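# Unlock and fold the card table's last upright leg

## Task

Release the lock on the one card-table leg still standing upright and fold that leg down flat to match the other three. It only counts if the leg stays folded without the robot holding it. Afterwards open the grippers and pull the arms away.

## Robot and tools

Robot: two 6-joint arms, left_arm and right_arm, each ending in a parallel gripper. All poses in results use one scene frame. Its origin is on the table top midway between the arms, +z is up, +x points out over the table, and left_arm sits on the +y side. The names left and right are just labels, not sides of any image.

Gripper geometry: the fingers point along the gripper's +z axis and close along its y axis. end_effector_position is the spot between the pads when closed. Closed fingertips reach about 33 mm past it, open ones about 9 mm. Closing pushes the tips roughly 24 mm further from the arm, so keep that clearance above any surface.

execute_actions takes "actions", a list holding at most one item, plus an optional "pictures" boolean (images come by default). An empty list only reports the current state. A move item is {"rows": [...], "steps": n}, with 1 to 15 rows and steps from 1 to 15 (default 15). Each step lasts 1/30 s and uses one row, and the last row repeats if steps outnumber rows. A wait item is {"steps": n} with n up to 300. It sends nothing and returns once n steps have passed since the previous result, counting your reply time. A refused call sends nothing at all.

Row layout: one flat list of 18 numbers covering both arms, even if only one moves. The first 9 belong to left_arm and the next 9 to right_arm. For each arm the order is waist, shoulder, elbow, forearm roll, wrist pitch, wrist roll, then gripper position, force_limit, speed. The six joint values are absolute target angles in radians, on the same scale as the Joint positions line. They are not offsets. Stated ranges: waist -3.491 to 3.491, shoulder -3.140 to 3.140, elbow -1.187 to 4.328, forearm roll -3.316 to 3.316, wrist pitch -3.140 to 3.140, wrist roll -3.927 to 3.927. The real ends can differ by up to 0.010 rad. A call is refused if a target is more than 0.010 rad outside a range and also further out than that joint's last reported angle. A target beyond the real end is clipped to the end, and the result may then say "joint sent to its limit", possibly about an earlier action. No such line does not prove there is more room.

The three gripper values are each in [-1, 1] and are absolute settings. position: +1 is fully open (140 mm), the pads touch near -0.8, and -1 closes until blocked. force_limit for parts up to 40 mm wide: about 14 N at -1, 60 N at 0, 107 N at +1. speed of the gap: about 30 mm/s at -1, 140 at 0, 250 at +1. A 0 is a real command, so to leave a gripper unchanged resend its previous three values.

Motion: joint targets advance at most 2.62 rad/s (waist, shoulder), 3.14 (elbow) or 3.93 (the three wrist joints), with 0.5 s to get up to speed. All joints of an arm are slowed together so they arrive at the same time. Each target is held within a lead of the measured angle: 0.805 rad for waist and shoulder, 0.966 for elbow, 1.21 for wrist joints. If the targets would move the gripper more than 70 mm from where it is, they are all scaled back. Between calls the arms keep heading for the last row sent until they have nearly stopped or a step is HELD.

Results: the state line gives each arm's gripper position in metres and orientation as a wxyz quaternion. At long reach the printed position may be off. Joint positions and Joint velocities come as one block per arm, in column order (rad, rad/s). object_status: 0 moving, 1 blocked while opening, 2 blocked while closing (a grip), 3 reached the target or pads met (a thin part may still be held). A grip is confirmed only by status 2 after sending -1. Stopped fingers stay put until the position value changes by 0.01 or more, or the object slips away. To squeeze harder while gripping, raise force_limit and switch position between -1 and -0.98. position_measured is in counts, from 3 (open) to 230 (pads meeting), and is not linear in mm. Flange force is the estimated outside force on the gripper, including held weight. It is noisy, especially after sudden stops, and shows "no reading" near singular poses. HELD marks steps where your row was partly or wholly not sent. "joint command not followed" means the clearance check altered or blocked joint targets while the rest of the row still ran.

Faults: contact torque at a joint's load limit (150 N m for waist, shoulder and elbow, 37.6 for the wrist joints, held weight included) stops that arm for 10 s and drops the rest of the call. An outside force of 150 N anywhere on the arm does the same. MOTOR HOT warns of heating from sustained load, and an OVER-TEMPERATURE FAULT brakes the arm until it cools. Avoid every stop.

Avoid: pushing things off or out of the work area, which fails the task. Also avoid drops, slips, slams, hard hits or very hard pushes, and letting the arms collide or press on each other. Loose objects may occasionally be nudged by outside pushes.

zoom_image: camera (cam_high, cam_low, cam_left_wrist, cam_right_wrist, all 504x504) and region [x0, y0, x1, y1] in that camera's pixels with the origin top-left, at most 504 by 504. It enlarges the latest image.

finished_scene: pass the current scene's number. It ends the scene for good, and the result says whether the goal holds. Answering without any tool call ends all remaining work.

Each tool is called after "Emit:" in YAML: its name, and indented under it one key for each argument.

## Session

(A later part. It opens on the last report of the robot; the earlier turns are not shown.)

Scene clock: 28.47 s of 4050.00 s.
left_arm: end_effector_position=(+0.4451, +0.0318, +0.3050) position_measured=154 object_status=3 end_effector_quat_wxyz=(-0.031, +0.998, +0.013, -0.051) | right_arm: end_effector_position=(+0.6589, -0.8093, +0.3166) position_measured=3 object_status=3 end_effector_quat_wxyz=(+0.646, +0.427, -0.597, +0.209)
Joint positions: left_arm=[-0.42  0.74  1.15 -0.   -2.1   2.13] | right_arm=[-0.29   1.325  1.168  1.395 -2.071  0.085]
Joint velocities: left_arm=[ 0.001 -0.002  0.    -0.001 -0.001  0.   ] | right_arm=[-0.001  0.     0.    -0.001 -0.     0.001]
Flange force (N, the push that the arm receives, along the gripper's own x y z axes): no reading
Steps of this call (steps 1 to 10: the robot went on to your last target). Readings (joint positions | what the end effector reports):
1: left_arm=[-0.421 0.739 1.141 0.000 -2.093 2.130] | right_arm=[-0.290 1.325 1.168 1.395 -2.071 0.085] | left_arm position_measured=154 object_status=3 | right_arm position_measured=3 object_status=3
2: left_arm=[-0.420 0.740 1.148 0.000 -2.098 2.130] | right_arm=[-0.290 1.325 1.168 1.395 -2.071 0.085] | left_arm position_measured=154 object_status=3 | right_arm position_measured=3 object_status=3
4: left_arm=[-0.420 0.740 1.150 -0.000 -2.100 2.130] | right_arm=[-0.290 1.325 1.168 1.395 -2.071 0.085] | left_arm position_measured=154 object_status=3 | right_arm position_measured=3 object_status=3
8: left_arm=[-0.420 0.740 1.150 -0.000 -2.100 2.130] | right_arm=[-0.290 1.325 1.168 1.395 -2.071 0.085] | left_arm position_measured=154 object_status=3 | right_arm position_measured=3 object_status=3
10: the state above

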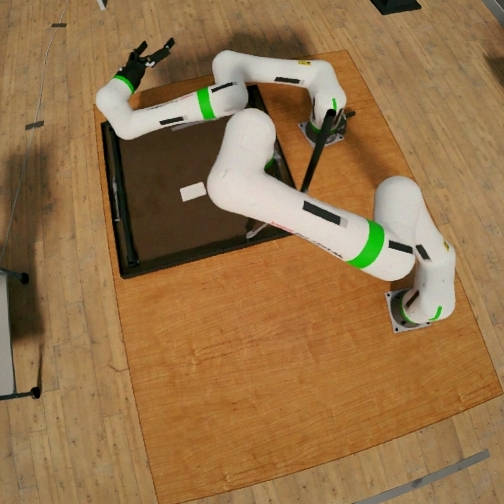

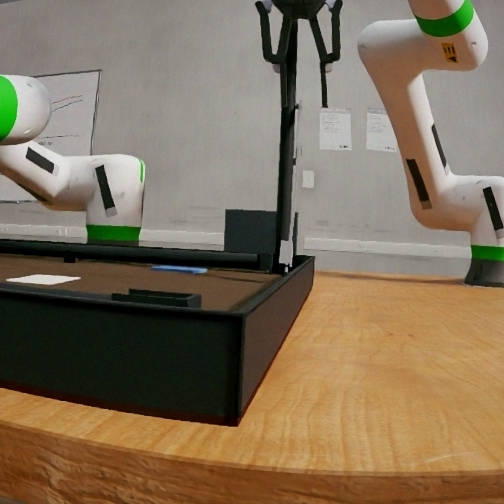

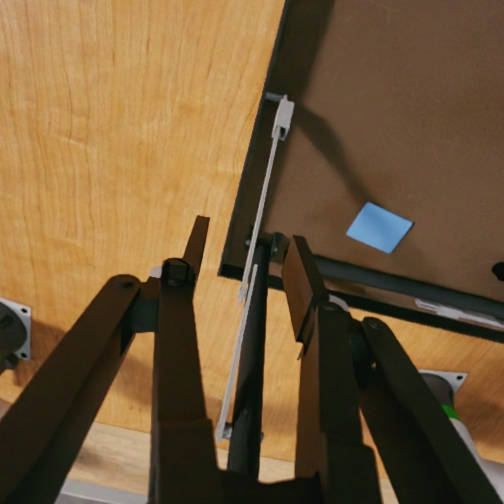

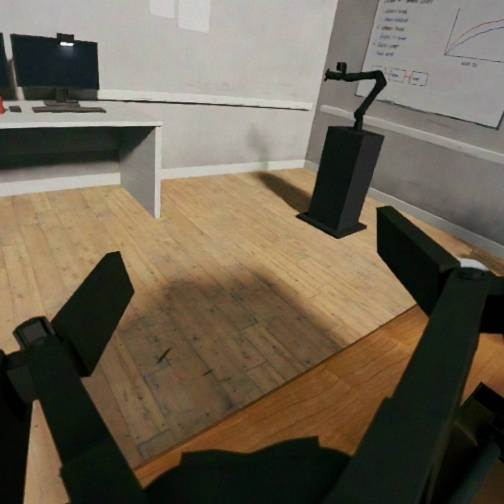

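Emit:
execute_actions:
  actions:
    - {"rows":[[-0.508,0.548,0.62,0,-1.822,2.19,-0.1,0,0,-0.29,1.325,1.168,1.395,-2.071,0.085,1,0,0]]}
  pictures: false

Emit:
execute_actions:
  actions:
    - {"steps":8}
  pictures: false

Emit:
execute_actions:
  actions:
    - {"rows":[[-0.508,0.548,0.62,0,-1.822,2.19,-1,0,0.3,-0.29,1.325,1.168,1.395,-2.071,0.085,1,0,0]]}

Emit:
execute_actions:
  actions:
    - {"rows":[[-0.476,0.634,0.805,0,-1.921,2.16,-1,0,0.3,-0.29,1.325,1.168,1.395,-2.071,0.085,1,0,0]]}
  pictures: false

Emit:
execute_actions:
  actions:
    - {"rows":[[-0.43,0.713,0.978,0,-1.955,2.115,-1,0,0.3,-0.29,1.325,1.168,1.395,-2.071,0.085,1,0,0]]}

Scene clock: 33.20 s of 4050.00 s.
left_arm: end_effector_position=(+0.3756, +0.0197, +0.2256) position_measured=141 object_status=3 end_effector_quat_wxyz=(-0.050, +0.996, +0.000, -0.071) | right_arm: end_effector_position=(+0.6589, -0.8093, +0.3166) position_measured=3 object_status=3 end_effector_quat_wxyz=(+0.646, +0.427, -0.597, +0.209)
Joint positions: left_arm=[-0.499  0.568  0.676  0.    -1.852  2.184] | right_arm=[-0.29   1.325  1.168  1.395 -2.071  0.085]
Joint velocities: left_arm=[-0.134 -0.293 -0.808 -0.001  0.421  0.091] | right_arm=[ 0.    -0.    -0.     0.001  0.     0.   ]
Flange force (N, the push that the arm receives, along the gripper's own x y z axes): left_arm=[-10.3 -0.1 4.7] | right_arm=no reading
Steps of this call (steps 1 to 30: the robot went on to your last target; steps 31 to 90: nothing new was sent; then 1.23 s passed at rest; steps 91 to 105: all 15 steps of this action). Readings (joint positions | what the end effector reports):
91: left_arm=[-0.420 0.740 1.150 0.000 -2.100 2.130] | right_arm=[-0.290 1.325 1.168 1.395 -2.071 0.085] | left_arm position_measured=154 object_status=0 | right_arm position_measured=3 object_status=3
92: left_arm=[-0.420 0.738 1.146 0.000 -2.099 2.130] | right_arm=[-0.290 1.325 1.168 1.395 -2.071 0.085] | left_arm position_measured=151 object_status=0 | right_arm position_measured=3 object_status=3
94: left_arm=[-0.425 0.728 1.117 0.000 -2.083 2.134] | right_arm=[-0.290 1.325 1.168 1.395 -2.071 0.085] | left_arm position_measured=141 object_status=0 | right_arm position_measured=3 object_status=3
98: left_arm=[-0.449 0.677 0.977 0.000 -2.009 2.150] | right_arm=[-0.290 1.325 1.168 1.395 -2.071 0.085] | left_arm position_measured=141 object_status=0 | right_arm position_measured=3 object_status=3
105: the state above

Scene clock: 33.47 s of 4050.00 s.
left_arm: end_effector_position=(+0.3651, +0.0205, +0.2151) position_measured=141 object_status=3 end_effector_quat_wxyz=(-0.052, +0.996, -0.001, -0.073) | right_arm: end_effector_position=(+0.6589, -0.8093, +0.3166) position_measured=3 object_status=3 end_effector_quat_wxyz=(+0.646, +0.427, -0.597, +0.209)
Joint positions: left_arm=[-0.508  0.548  0.62   0.    -1.822  2.19 ] | right_arm=[-0.29   1.325  1.168  1.395 -2.071  0.085]
Joint velocities: left_arm=[-0.001 -0.    -0.002 -0.     0.     0.   ] | right_arm=[-0.    -0.     0.     0.     0.     0.001]
Flange force (N, the push that the arm receives, along the gripper's own x y z axes): left_arm=[-2.7 1.2 -2.6] | right_arm=no reading
Steps of this call (steps 1 to 8: the robot went on to your last target). Readings (joint positions | what the end effector reports):
1: left_arm=[-0.503 0.560 0.652 0.000 -1.839 2.186] | right_arm=[-0.290 1.325 1.168 1.395 -2.071 0.085] | left_arm position_measured=141 object_status=3 | right_arm position_measured=3 object_status=3
2: left_arm=[-0.506 0.553 0.635 0.000 -1.830 2.188] | right_arm=[-0.290 1.325 1.168 1.395 -2.071 0.085] | left_arm position_measured=141 object_status=3 | right_arm position_measured=3 object_status=3
4: left_arm=[-0.508 0.548 0.621 0.000 -1.823 2.190] | right_arm=[-0.290 1.325 1.168 1.395 -2.071 0.085] | left_arm position_measured=141 object_status=3 | right_arm position_measured=3 object_status=3
8: the state above

Scene clock: 33.97 s of 4050.00 s.
left_arm: end_effector_position=(+0.3651, +0.0203, +0.2151) position_measured=216 object_status=2 end_effector_quat_wxyz=(-0.052, +0.996, -0.001, -0.073) | right_arm: end_effector_position=(+0.6589, -0.8093, +0.3166) position_measured=3 object_status=3 end_effector_quat_wxyz=(+0.646, +0.427, -0.597, +0.209)
Joint positions: left_arm=[-0.508  0.548  0.62   0.    -1.822  2.19 ] | right_arm=[-0.29   1.325  1.168  1.395 -2.071  0.085]
Joint velocities: left_arm=[ 0.001  0.    -0.    -0.002 -0.002  0.   ] | right_arm=[ 0.001 -0.    -0.    -0.001 -0.     0.001]
Flange force (N, the push that the arm receives, along the gripper's own x y z axes): left_arm=[-1.0 16.0 -3.3] | right_arm=no reading
Steps of this call (steps 1 to 15: all 15 steps of this action). Readings (joint positions | what the end effector reports):
1: left_arm=[-0.508 0.548 0.620 0.000 -1.822 2.190] | right_arm=[-0.290 1.325 1.168 1.395 -2.071 0.085] | left_arm position_measured=141 object_status=0 | right_arm position_measured=3 object_status=3
2: left_arm=[-0.508 0.548 0.620 0.000 -1.822 2.190] | right_arm=[-0.290 1.325 1.168 1.395 -2.071 0.085] | left_arm position_measured=146 object_status=0 | right_arm position_measured=3 object_status=3
4: left_arm=[-0.508 0.548 0.620 0.000 -1.822 2.190] | right_arm=[-0.290 1.325 1.168 1.395 -2.071 0.085] | left_arm position_measured=164 object_status=0 | right_arm position_measured=3 object_status=3
8: left_arm=[-0.508 0.548 0.620 0.000 -1.822 2.190] | right_arm=[-0.290 1.325 1.168 1.395 -2.071 0.085] | left_arm position_measured=202 object_status=0 | right_arm position_measured=3 object_status=3
15: the state above

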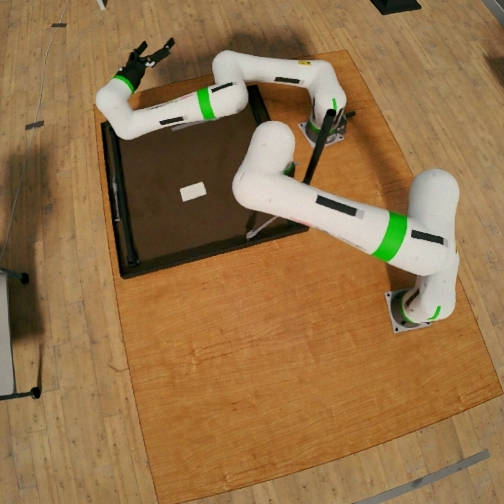

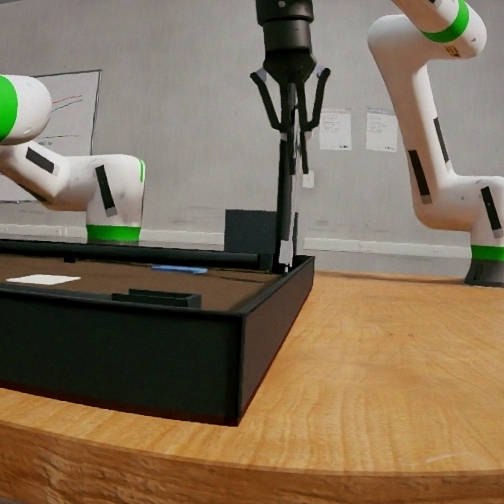

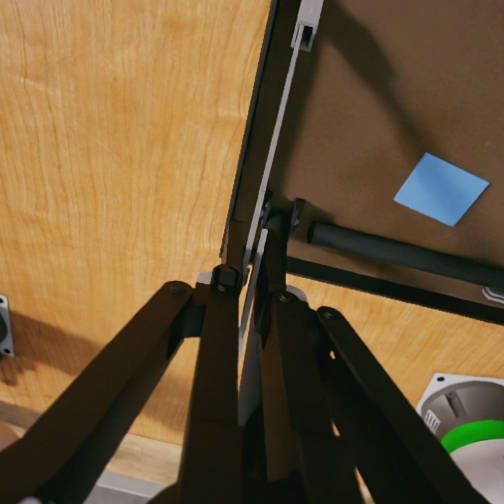

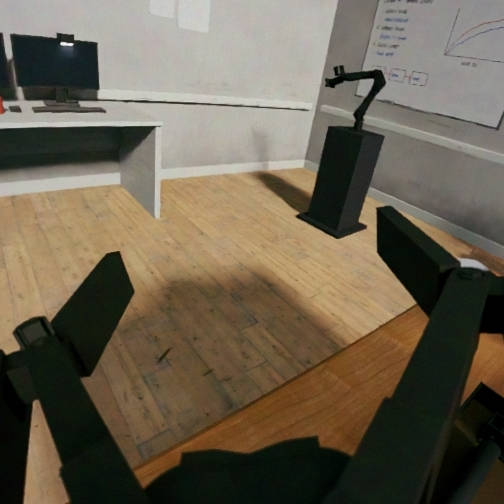

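Scene clock: 34.47 s of 4050.00 s.
left_arm: end_effector_position=(+0.3991, +0.0200, +0.2376) position_measured=216 object_status=2 end_effector_quat_wxyz=(-0.050, +0.996, -0.000, -0.074) | right_arm: end_effector_position=(+0.6589, -0.8093, +0.3166) position_measured=3 object_status=3 end_effector_quat_wxyz=(+0.646, +0.427, -0.597, +0.209)
Joint positions: left_arm=[-0.476  0.634  0.805 -0.    -1.921  2.16 ] | right_arm=[-0.29   1.325  1.168  1.395 -2.071  0.085]
Joint velocities: left_arm=[-0.001 -0.     0.001  0.001 -0.     0.   ] | right_arm=[-0.002 -0.001  0.    -0.001  0.     0.001]
Flange force (N, the push that the arm receives, along the gripper's own x y z axes): left_arm=[3.6 6.6 19.9] | right_arm=no reading
Steps of this call (steps 1 to 15: all 15 steps of this action). Readings (joint positions | what the end effector reports):
1: left_arm=[-0.508 0.548 0.620 0.000 -1.822 2.190] | right_arm=[-0.290 1.325 1.168 1.395 -2.071 0.085] | left_arm position_measured=216 object_status=2 | right_arm position_measured=3 object_status=3
2: left_arm=[-0.507 0.550 0.624 -0.000 -1.824 2.190] | right_arm=[-0.290 1.325 1.168 1.395 -2.071 0.085] | left_arm position_measured=216 object_status=2 | right_arm position_measured=3 object_status=3
4: left_arm=[-0.502 0.563 0.653 -0.000 -1.840 2.185] | right_arm=[-0.290 1.325 1.168 1.395 -2.071 0.085] | left_arm position_measured=216 object_status=2 | right_arm position_measured=3 object_status=3
8: left_arm=[-0.482 0.616 0.767 -0.000 -1.900 2.166] | right_arm=[-0.290 1.325 1.168 1.395 -2.071 0.085] | left_arm position_measured=216 object_status=2 | right_arm position_measured=3 object_status=3
15: the state above

Scene clock: 34.97 s of 4050.00 s.
left_arm: end_effector_position=(+0.4513, +0.0206, +0.2536) position_measured=216 object_status=2 end_effector_quat_wxyz=(-0.031, +0.998, +0.000, -0.051) | right_arm: end_effector_position=(+0.6589, -0.8093, +0.3166) position_measured=3 object_status=3 end_effector_quat_wxyz=(+0.646, +0.427, -0.597, +0.209)
Joint positions: left_arm=[-0.43   0.713  0.978 -0.    -1.955  2.115] | right_arm=[-0.29   1.325  1.168  1.395 -2.071  0.085]
Joint velocities: left_arm=[ 0.002  0.     0.002 -0.    -0.001 -0.   ] | right_arm=[ 0.001  0.    -0.001 -0.002 -0.     0.   ]
Flange force (N, the push that the arm receives, along the gripper's own x y z axes): no reading
Steps of this call (steps 1 to 15: all 15 steps of this action). Readings (joint positions | what the end effector reports):
1: left_arm=[-0.476 0.634 0.805 -0.000 -1.921 2.160] | right_arm=[-0.290 1.325 1.168 1.395 -2.071 0.085] | left_arm position_measured=216 object_status=2 | right_arm position_measured=3 object_status=3
2: left_arm=[-0.475 0.636 0.809 -0.000 -1.922 2.159] | right_arm=[-0.290 1.325 1.168 1.395 -2.071 0.085] | left_arm position_measured=216 object_status=2 | right_arm position_measured=3 object_status=3
4: left_arm=[-0.467 0.649 0.838 0.000 -1.928 2.151] | right_arm=[-0.290 1.325 1.168 1.395 -2.071 0.085] | left_arm position_measured=216 object_status=2 | right_arm position_measured=3 object_status=3
8: left_arm=[-0.438 0.699 0.947 0.000 -1.949 2.123] | right_arm=[-0.290 1.325 1.168 1.395 -2.071 0.085] | left_arm position_measured=216 object_status=2 | right_arm position_measured=3 object_status=3
15: the state above

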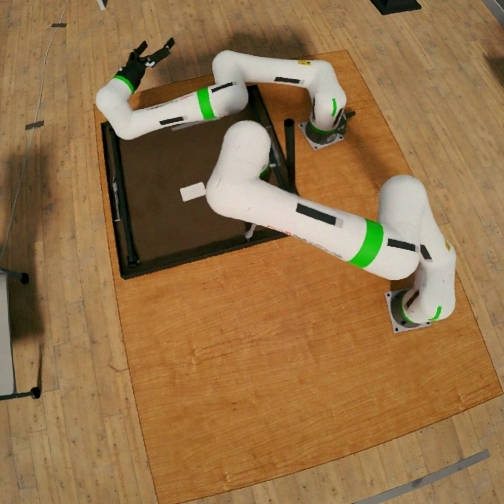

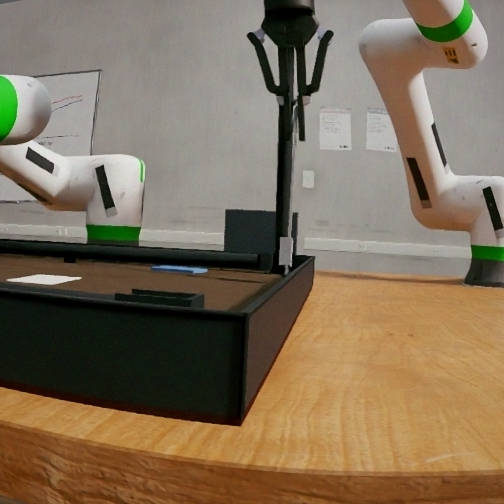

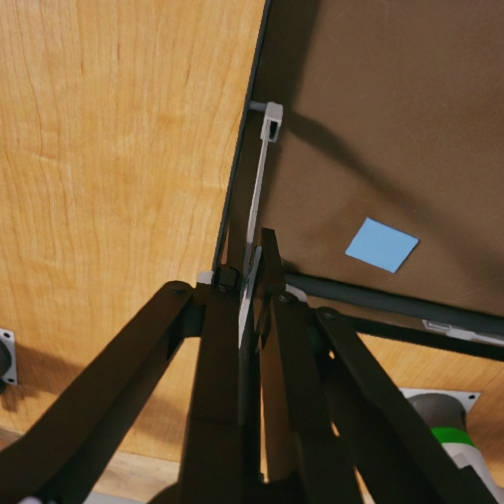

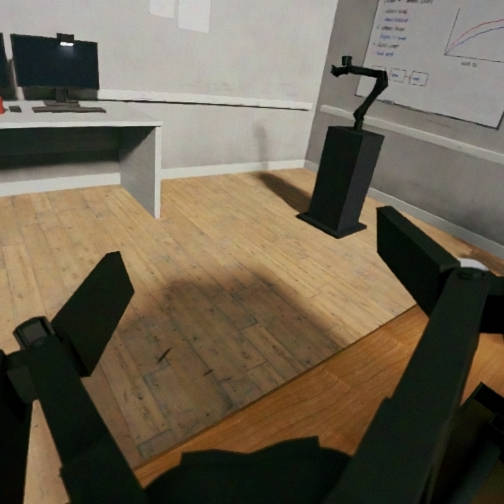

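Emit:
execute_actions:
  actions:
    - {"rows":[[-0.43,0.713,0.978,0,-1.955,2.115,-0.4,0,0,-0.29,1.325,1.168,1.395,-2.071,0.085,1,0,0]],"steps":8}
  pictures: false

Emit:
execute_actions:
  actions:
    - {"rows":[[-0.415,0.74,1.2,0,-2.1,2.115,-0.4,0,0,-0.29,1.325,1.168,1.395,-2.071,0.085,1,0,0]]}

Emit:
execute_actions:
  actions:
    - {"rows":[[-0.1,0.65,1.2,0,-2.1,2.115,-0.4,0,0,-0.29,1.325,1.168,1.395,-2.071,0.085,1,0,0]]}
  pictures: false

Emit:
execute_actions:
  actions:
    - {"steps":35}

Scene clock: 37.37 s of 4050.00 s.
left_arm: end_effector_position=(+0.4514, +0.0207, +0.2537) position_measured=179 object_status=0 end_effector_quat_wxyz=(-0.031, +0.998, +0.001, -0.051) | right_arm: end_effector_position=(+0.6589, -0.8093, +0.3166) position_measured=3 object_status=3 end_effector_quat_wxyz=(+0.646, +0.427, -0.597, +0.209)
Joint positions: left_arm=[-0.43   0.713  0.978 -0.    -1.955  2.115] | right_arm=[-0.29   1.325  1.168  1.395 -2.071  0.085]
Joint velocities: left_arm=[-0.    -0.    -0.     0.003  0.    -0.001] | right_arm=[ 0.001  0.     0.    -0.     0.    -0.001]
Flange force (N, the push that the arm receives, along the gripper's own x y z axes): no reading
Steps of this call (steps 1 to 15: the robot went on to your last target; steps 16 to 64: nothing new was sent; steps 65 to 72: all 8 steps of this action). Readings (joint positions | what the end effector reports):
65: left_arm=[-0.430 0.713 0.978 0.000 -1.955 2.115] | right_arm=[-0.290 1.325 1.168 1.395 -2.071 0.085] | left_arm position_measured=216 object_status=0 | right_arm position_measured=3 object_status=3
66: left_arm=[-0.430 0.713 0.978 -0.000 -1.955 2.115] | right_arm=[-0.290 1.325 1.168 1.395 -2.071 0.085] | left_arm position_measured=216 object_status=0 | right_arm position_measured=3 object_status=3
68: left_arm=[-0.430 0.713 0.978 -0.000 -1.955 2.115] | right_arm=[-0.290 1.325 1.168 1.395 -2.071 0.085] | left_arm position_measured=198 object_status=0 | right_arm position_measured=3 object_status=3
72: the state above

Scene clock: 37.87 s of 4050.00 s.
left_arm: end_effector_position=(+0.4548, +0.0298, +0.3228) position_measured=179 object_status=3 end_effector_quat_wxyz=(-0.018, +0.999, +0.008, -0.030) | right_arm: end_effector_position=(+0.6589, -0.8093, +0.3166) position_measured=3 object_status=3 end_effector_quat_wxyz=(+0.646, +0.427, -0.597, +0.209)
Joint positions: left_arm=[-0.415  0.74   1.2   -0.    -2.1    2.115] | right_arm=[-0.29   1.325  1.168  1.395 -2.071  0.085]
Joint velocities: left_arm=[-0.    -0.     0.004 -0.    -0.002 -0.   ] | right_arm=[-0.001 -0.    -0.     0.    -0.    -0.   ]
Flange force (N, the push that the arm receives, along the gripper's own x y z axes): no reading
Steps of this call (steps 1 to 15: all 15 steps of this action). Readings (joint positions | what the end effector reports):
1: left_arm=[-0.430 0.713 0.978 -0.000 -1.955 2.115] | right_arm=[-0.290 1.325 1.168 1.395 -2.071 0.085] | left_arm position_measured=179 object_status=0 | right_arm position_measured=3 object_status=3
2: left_arm=[-0.430 0.713 0.982 -0.000 -1.958 2.115] | right_arm=[-0.290 1.325 1.168 1.395 -2.071 0.085] | left_arm position_measured=179 object_status=0 | right_arm position_measured=3 object_status=3
4: left_arm=[-0.428 0.717 1.011 -0.000 -1.976 2.115] | right_arm=[-0.290 1.325 1.168 1.395 -2.071 0.085] | left_arm position_measured=179 object_status=0 | right_arm position_measured=3 object_status=3
8: left_arm=[-0.419 0.732 1.136 0.000 -2.058 2.115] | right_arm=[-0.290 1.325 1.168 1.395 -2.071 0.085] | left_arm position_measured=179 object_status=3 | right_arm position_measured=3 object_status=3
15: the state above

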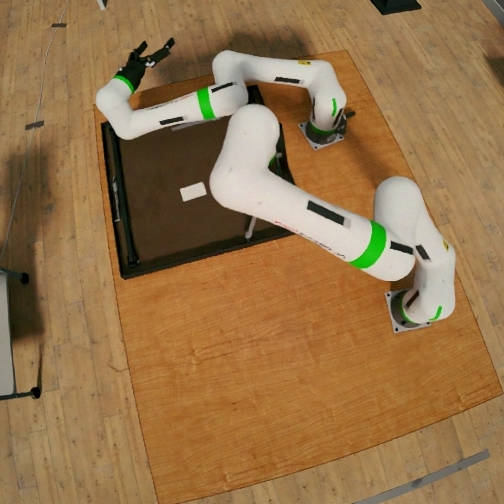

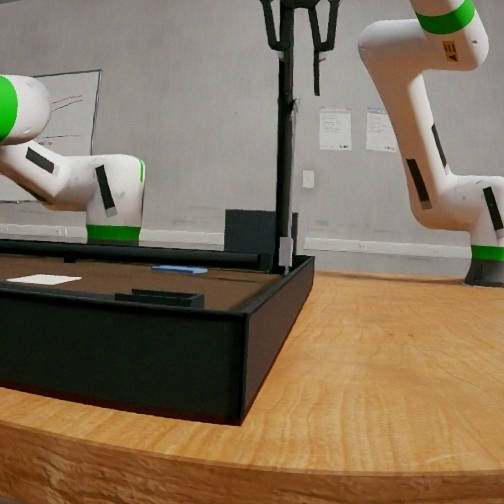

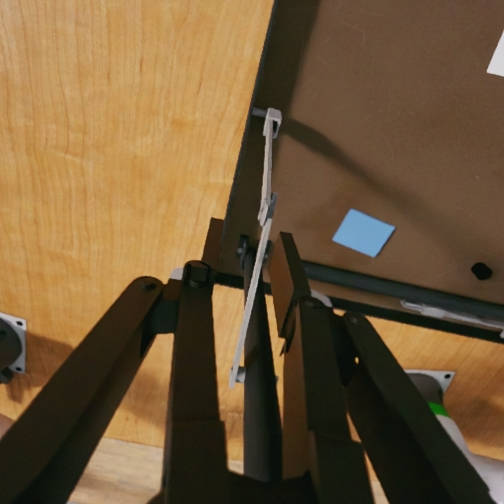

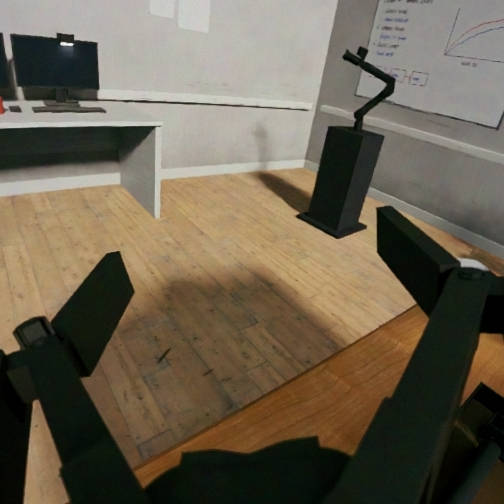

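Scene clock: 38.37 s of 4050.00 s.
left_arm: end_effector_position=(+0.5410, +0.1787, +0.3719) position_measured=179 object_status=3 end_effector_quat_wxyz=(+0.002, +0.990, +0.143, +0.004) | right_arm: end_effector_position=(+0.6589, -0.8093, +0.3166) position_measured=3 object_status=3 end_effector_quat_wxyz=(+0.646, +0.427, -0.597, +0.209)
Joint positions: left_arm=[-0.144  0.663  1.2   -0.    -2.1    2.115] | right_arm=[-0.29   1.325  1.168  1.395 -2.071  0.085]
Joint velocities: left_arm=[ 0.587 -0.169  0.    -0.     0.    -0.   ] | right_arm=[-0.001 -0.001  0.     0.     0.    -0.001]
Flange force (N, the push that the arm receives, along the gripper's own x y z axes): no reading
Steps of this call (steps 1 to 15: all 15 steps of this action). Readings (joint positions | what the end effector reports):
1: left_arm=[-0.415 0.740 1.200 -0.000 -2.100 2.115] | right_arm=[-0.290 1.325 1.168 1.395 -2.071 0.085] | left_arm position_measured=179 object_status=3 | right_arm position_measured=3 object_status=3
2: left_arm=[-0.412 0.739 1.200 -0.000 -2.100 2.115] | right_arm=[-0.290 1.325 1.168 1.395 -2.071 0.085] | left_arm position_measured=179 object_status=3 | right_arm position_measured=3 object_status=3
4: left_arm=[-0.388 0.732 1.200 -0.000 -2.100 2.115] | right_arm=[-0.290 1.325 1.168 1.395 -2.071 0.085] | left_arm position_measured=179 object_status=3 | right_arm position_measured=3 object_status=3
8: left_arm=[-0.298 0.707 1.200 -0.000 -2.100 2.115] | right_arm=[-0.290 1.325 1.168 1.395 -2.071 0.085] | left_arm position_measured=179 object_status=3 | right_arm position_measured=3 object_status=3
15: the state above

Scene clock: 39.53 s of 4050.00 s.
left_arm: end_effector_position=(+0.5505, +0.2045, +0.3797) position_measured=179 object_status=3 end_effector_quat_wxyz=(+0.004, +0.986, +0.165, +0.010) | right_arm: end_effector_position=(+0.6589, -0.8093, +0.3166) position_measured=3 object_status=3 end_effector_quat_wxyz=(+0.646, +0.427, -0.597, +0.209)
Joint positions: left_arm=[-0.1    0.65   1.2   -0.    -2.1    2.115] | right_arm=[-0.29   1.325  1.168  1.395 -2.071  0.085]
Joint velocities: left_arm=[ 0.     0.     0.001  0.    -0.001 -0.   ] | right_arm=[ 0. -0.  0.  0.  0. -0.]
Flange force (N, the push that the arm receives, along the gripper's own x y z axes): no reading
Steps of this call (steps 1 to 30: the robot went on to your last target; steps 31 to 35: nothing new was sent). Readings (joint positions | what the end effector reports):
1: left_arm=[-0.126 0.657 1.200 -0.000 -2.100 2.115] | right_arm=[-0.290 1.325 1.168 1.395 -2.071 0.085] | left_arm position_measured=179 object_status=3 | right_arm position_measured=3 object_status=3
2: left_arm=[-0.113 0.654 1.200 -0.000 -2.100 2.115] | right_arm=[-0.290 1.325 1.168 1.395 -2.071 0.085] | left_arm position_measured=179 object_status=3 | right_arm position_measured=3 object_status=3
4: left_arm=[-0.101 0.650 1.200 -0.000 -2.100 2.115] | right_arm=[-0.290 1.325 1.168 1.395 -2.071 0.085] | left_arm position_measured=179 object_status=3 | right_arm position_measured=3 object_status=3
8: left_arm=[-0.100 0.650 1.200 0.000 -2.100 2.115] | right_arm=[-0.290 1.325 1.168 1.395 -2.071 0.085] | left_arm position_measured=179 object_status=3 | right_arm position_measured=3 object_status=3
35: the state above
All arms were judged still, so your last target was given up. Only a new action makes them travel on or press farther. Fingers that are still opening or closing keep moving.

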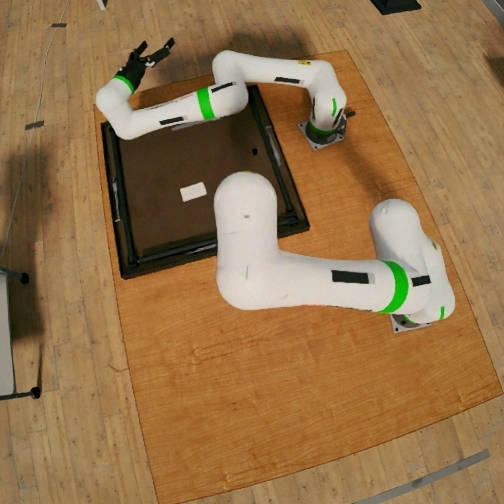

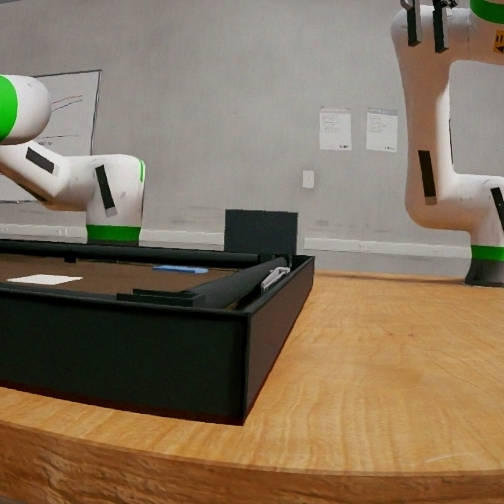

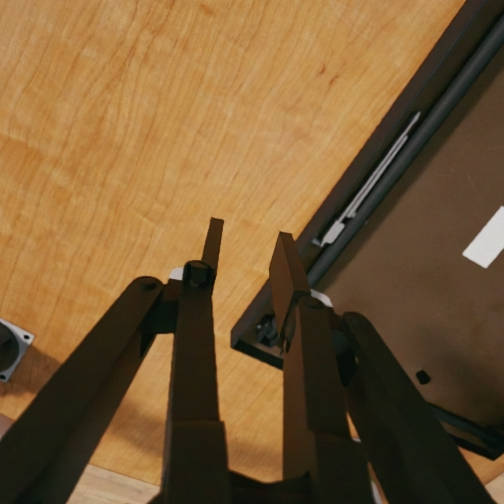

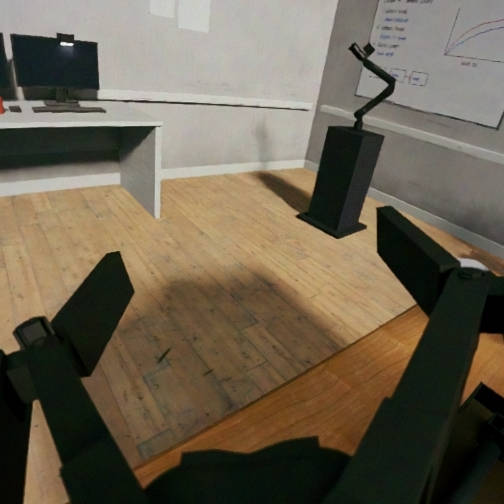

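The leg is flat. The right arm is still low over the table, so I'm raising it clear before finishing.

Emit:
execute_actions:
  actions:
    - {"rows":[[-0.1,0.65,1.2,0,-2.1,2.115,-0.4,0,0,-0.5,0.9,1.168,1.395,-2.071,0.085,1,0,0]]}
  pictures: false

Emit:
execute_actions:
  actions:
    - {"steps":40}
  pictures: false

Emit:
finished_scene:
  scene: 2

Scene clock: 42.07 s of 4050.00 s.
left_arm: end_effector_position=(+0.5505, +0.2045, +0.3797) position_measured=179 object_status=3 end_effector_quat_wxyz=(+0.004, +0.986, +0.165, +0.010) | right_arm: end_effector_position=(+0.5585, -0.8683, +0.4699) position_measured=3 object_status=3 end_effector_quat_wxyz=(+0.592, +0.350, -0.688, +0.232)
Joint positions: left_arm=[-0.1    0.65   1.2   -0.    -2.1    2.115] | right_arm=[-0.408  1.087  1.168  1.395 -2.071  0.085]
Joint velocities: left_arm=[ 0.     0.    -0.    -0.001  0.     0.   ] | right_arm=[-0.275 -0.556  0.     0.002 -0.001  0.   ]
Flange force (N, the push that the arm receives, along the gripper's own x y z axes): no reading
Steps of this call (steps 1 to 61: nothing new was sent; steps 62 to 76: all 15 steps of this action). Readings (joint positions | what the end effector reports):
62: left_arm=[-0.100 0.650 1.200 -0.000 -2.100 2.115] | right_arm=[-0.290 1.325 1.168 1.395 -2.071 0.085] | left_arm position_measured=179 object_status=3 | right_arm position_measured=3 object_status=3
63: left_arm=[-0.100 0.650 1.200 -0.000 -2.100 2.115] | right_arm=[-0.291 1.322 1.168 1.395 -2.071 0.085] | left_arm position_measured=179 object_status=3 | right_arm position_measured=3 object_status=3
65: left_arm=[-0.100 0.650 1.200 -0.000 -2.100 2.115] | right_arm=[-0.303 1.298 1.168 1.395 -2.071 0.085] | left_arm position_measured=179 object_status=3 | right_arm position_measured=3 object_status=3
69: left_arm=[-0.100 0.650 1.200 -0.000 -2.100 2.115] | right_arm=[-0.342 1.219 1.168 1.395 -2.071 0.085] | left_arm position_measured=179 object_status=3 | right_arm position_measured=3 object_status=3
76: the state above

Scene clock: 43.40 s of 4050.00 s.
left_arm: end_effector_position=(+0.5505, +0.2045, +0.3797) position_measured=179 object_status=3 end_effector_quat_wxyz=(+0.004, +0.986, +0.165, +0.010) | right_arm: end_effector_position=(+0.4534, -0.8942, +0.5791) position_measured=3 object_status=3 end_effector_quat_wxyz=(-0.547, -0.281, +0.747, -0.253)
Joint positions: left_arm=[-0.1    0.65   1.2   -0.    -2.1    2.115] | right_arm=[-0.5    0.9    1.168  1.395 -2.071  0.085]
Joint velocities: left_arm=[-0.001  0.    -0.001 -0.001 -0.001 -0.   ] | right_arm=[ 0.002  0.     0.     0.001 -0.    -0.   ]
Flange force (N, the push that the arm receives, along the gripper's own x y z axes): no reading
Steps of this call (steps 1 to 30: the robot went on to your last target; steps 31 to 40: nothing new was sent). Readings (joint positions | what the end effector reports):
1: left_arm=[-0.100 0.650 1.200 -0.000 -2.100 2.115] | right_arm=[-0.417 1.068 1.168 1.395 -2.071 0.085] | left_arm position_measured=179 object_status=3 | right_arm position_measured=3 object_status=3
2: left_arm=[-0.100 0.650 1.200 0.000 -2.100 2.115] | right_arm=[-0.426 1.049 1.168 1.395 -2.071 0.085] | left_arm position_measured=179 object_status=3 | right_arm position_measured=3 object_status=3
4: left_arm=[-0.100 0.650 1.200 -0.000 -2.100 2.115] | right_arm=[-0.445 1.011 1.168 1.395 -2.071 0.085] | left_arm position_measured=179 object_status=3 | right_arm position_measured=3 object_status=3
8: left_arm=[-0.100 0.650 1.200 -0.000 -2.100 2.115] | right_arm=[-0.482 0.937 1.168 1.395 -2.071 0.085] | left_arm position_measured=179 object_status=3 | right_arm position_measured=3 object_status=3
40: the state above
All arms were judged still, so your last target was given up. Only a new action makes them travel on or press farther. Fingers that are still opening or closing keep moving.

The scene is finished: the task was done.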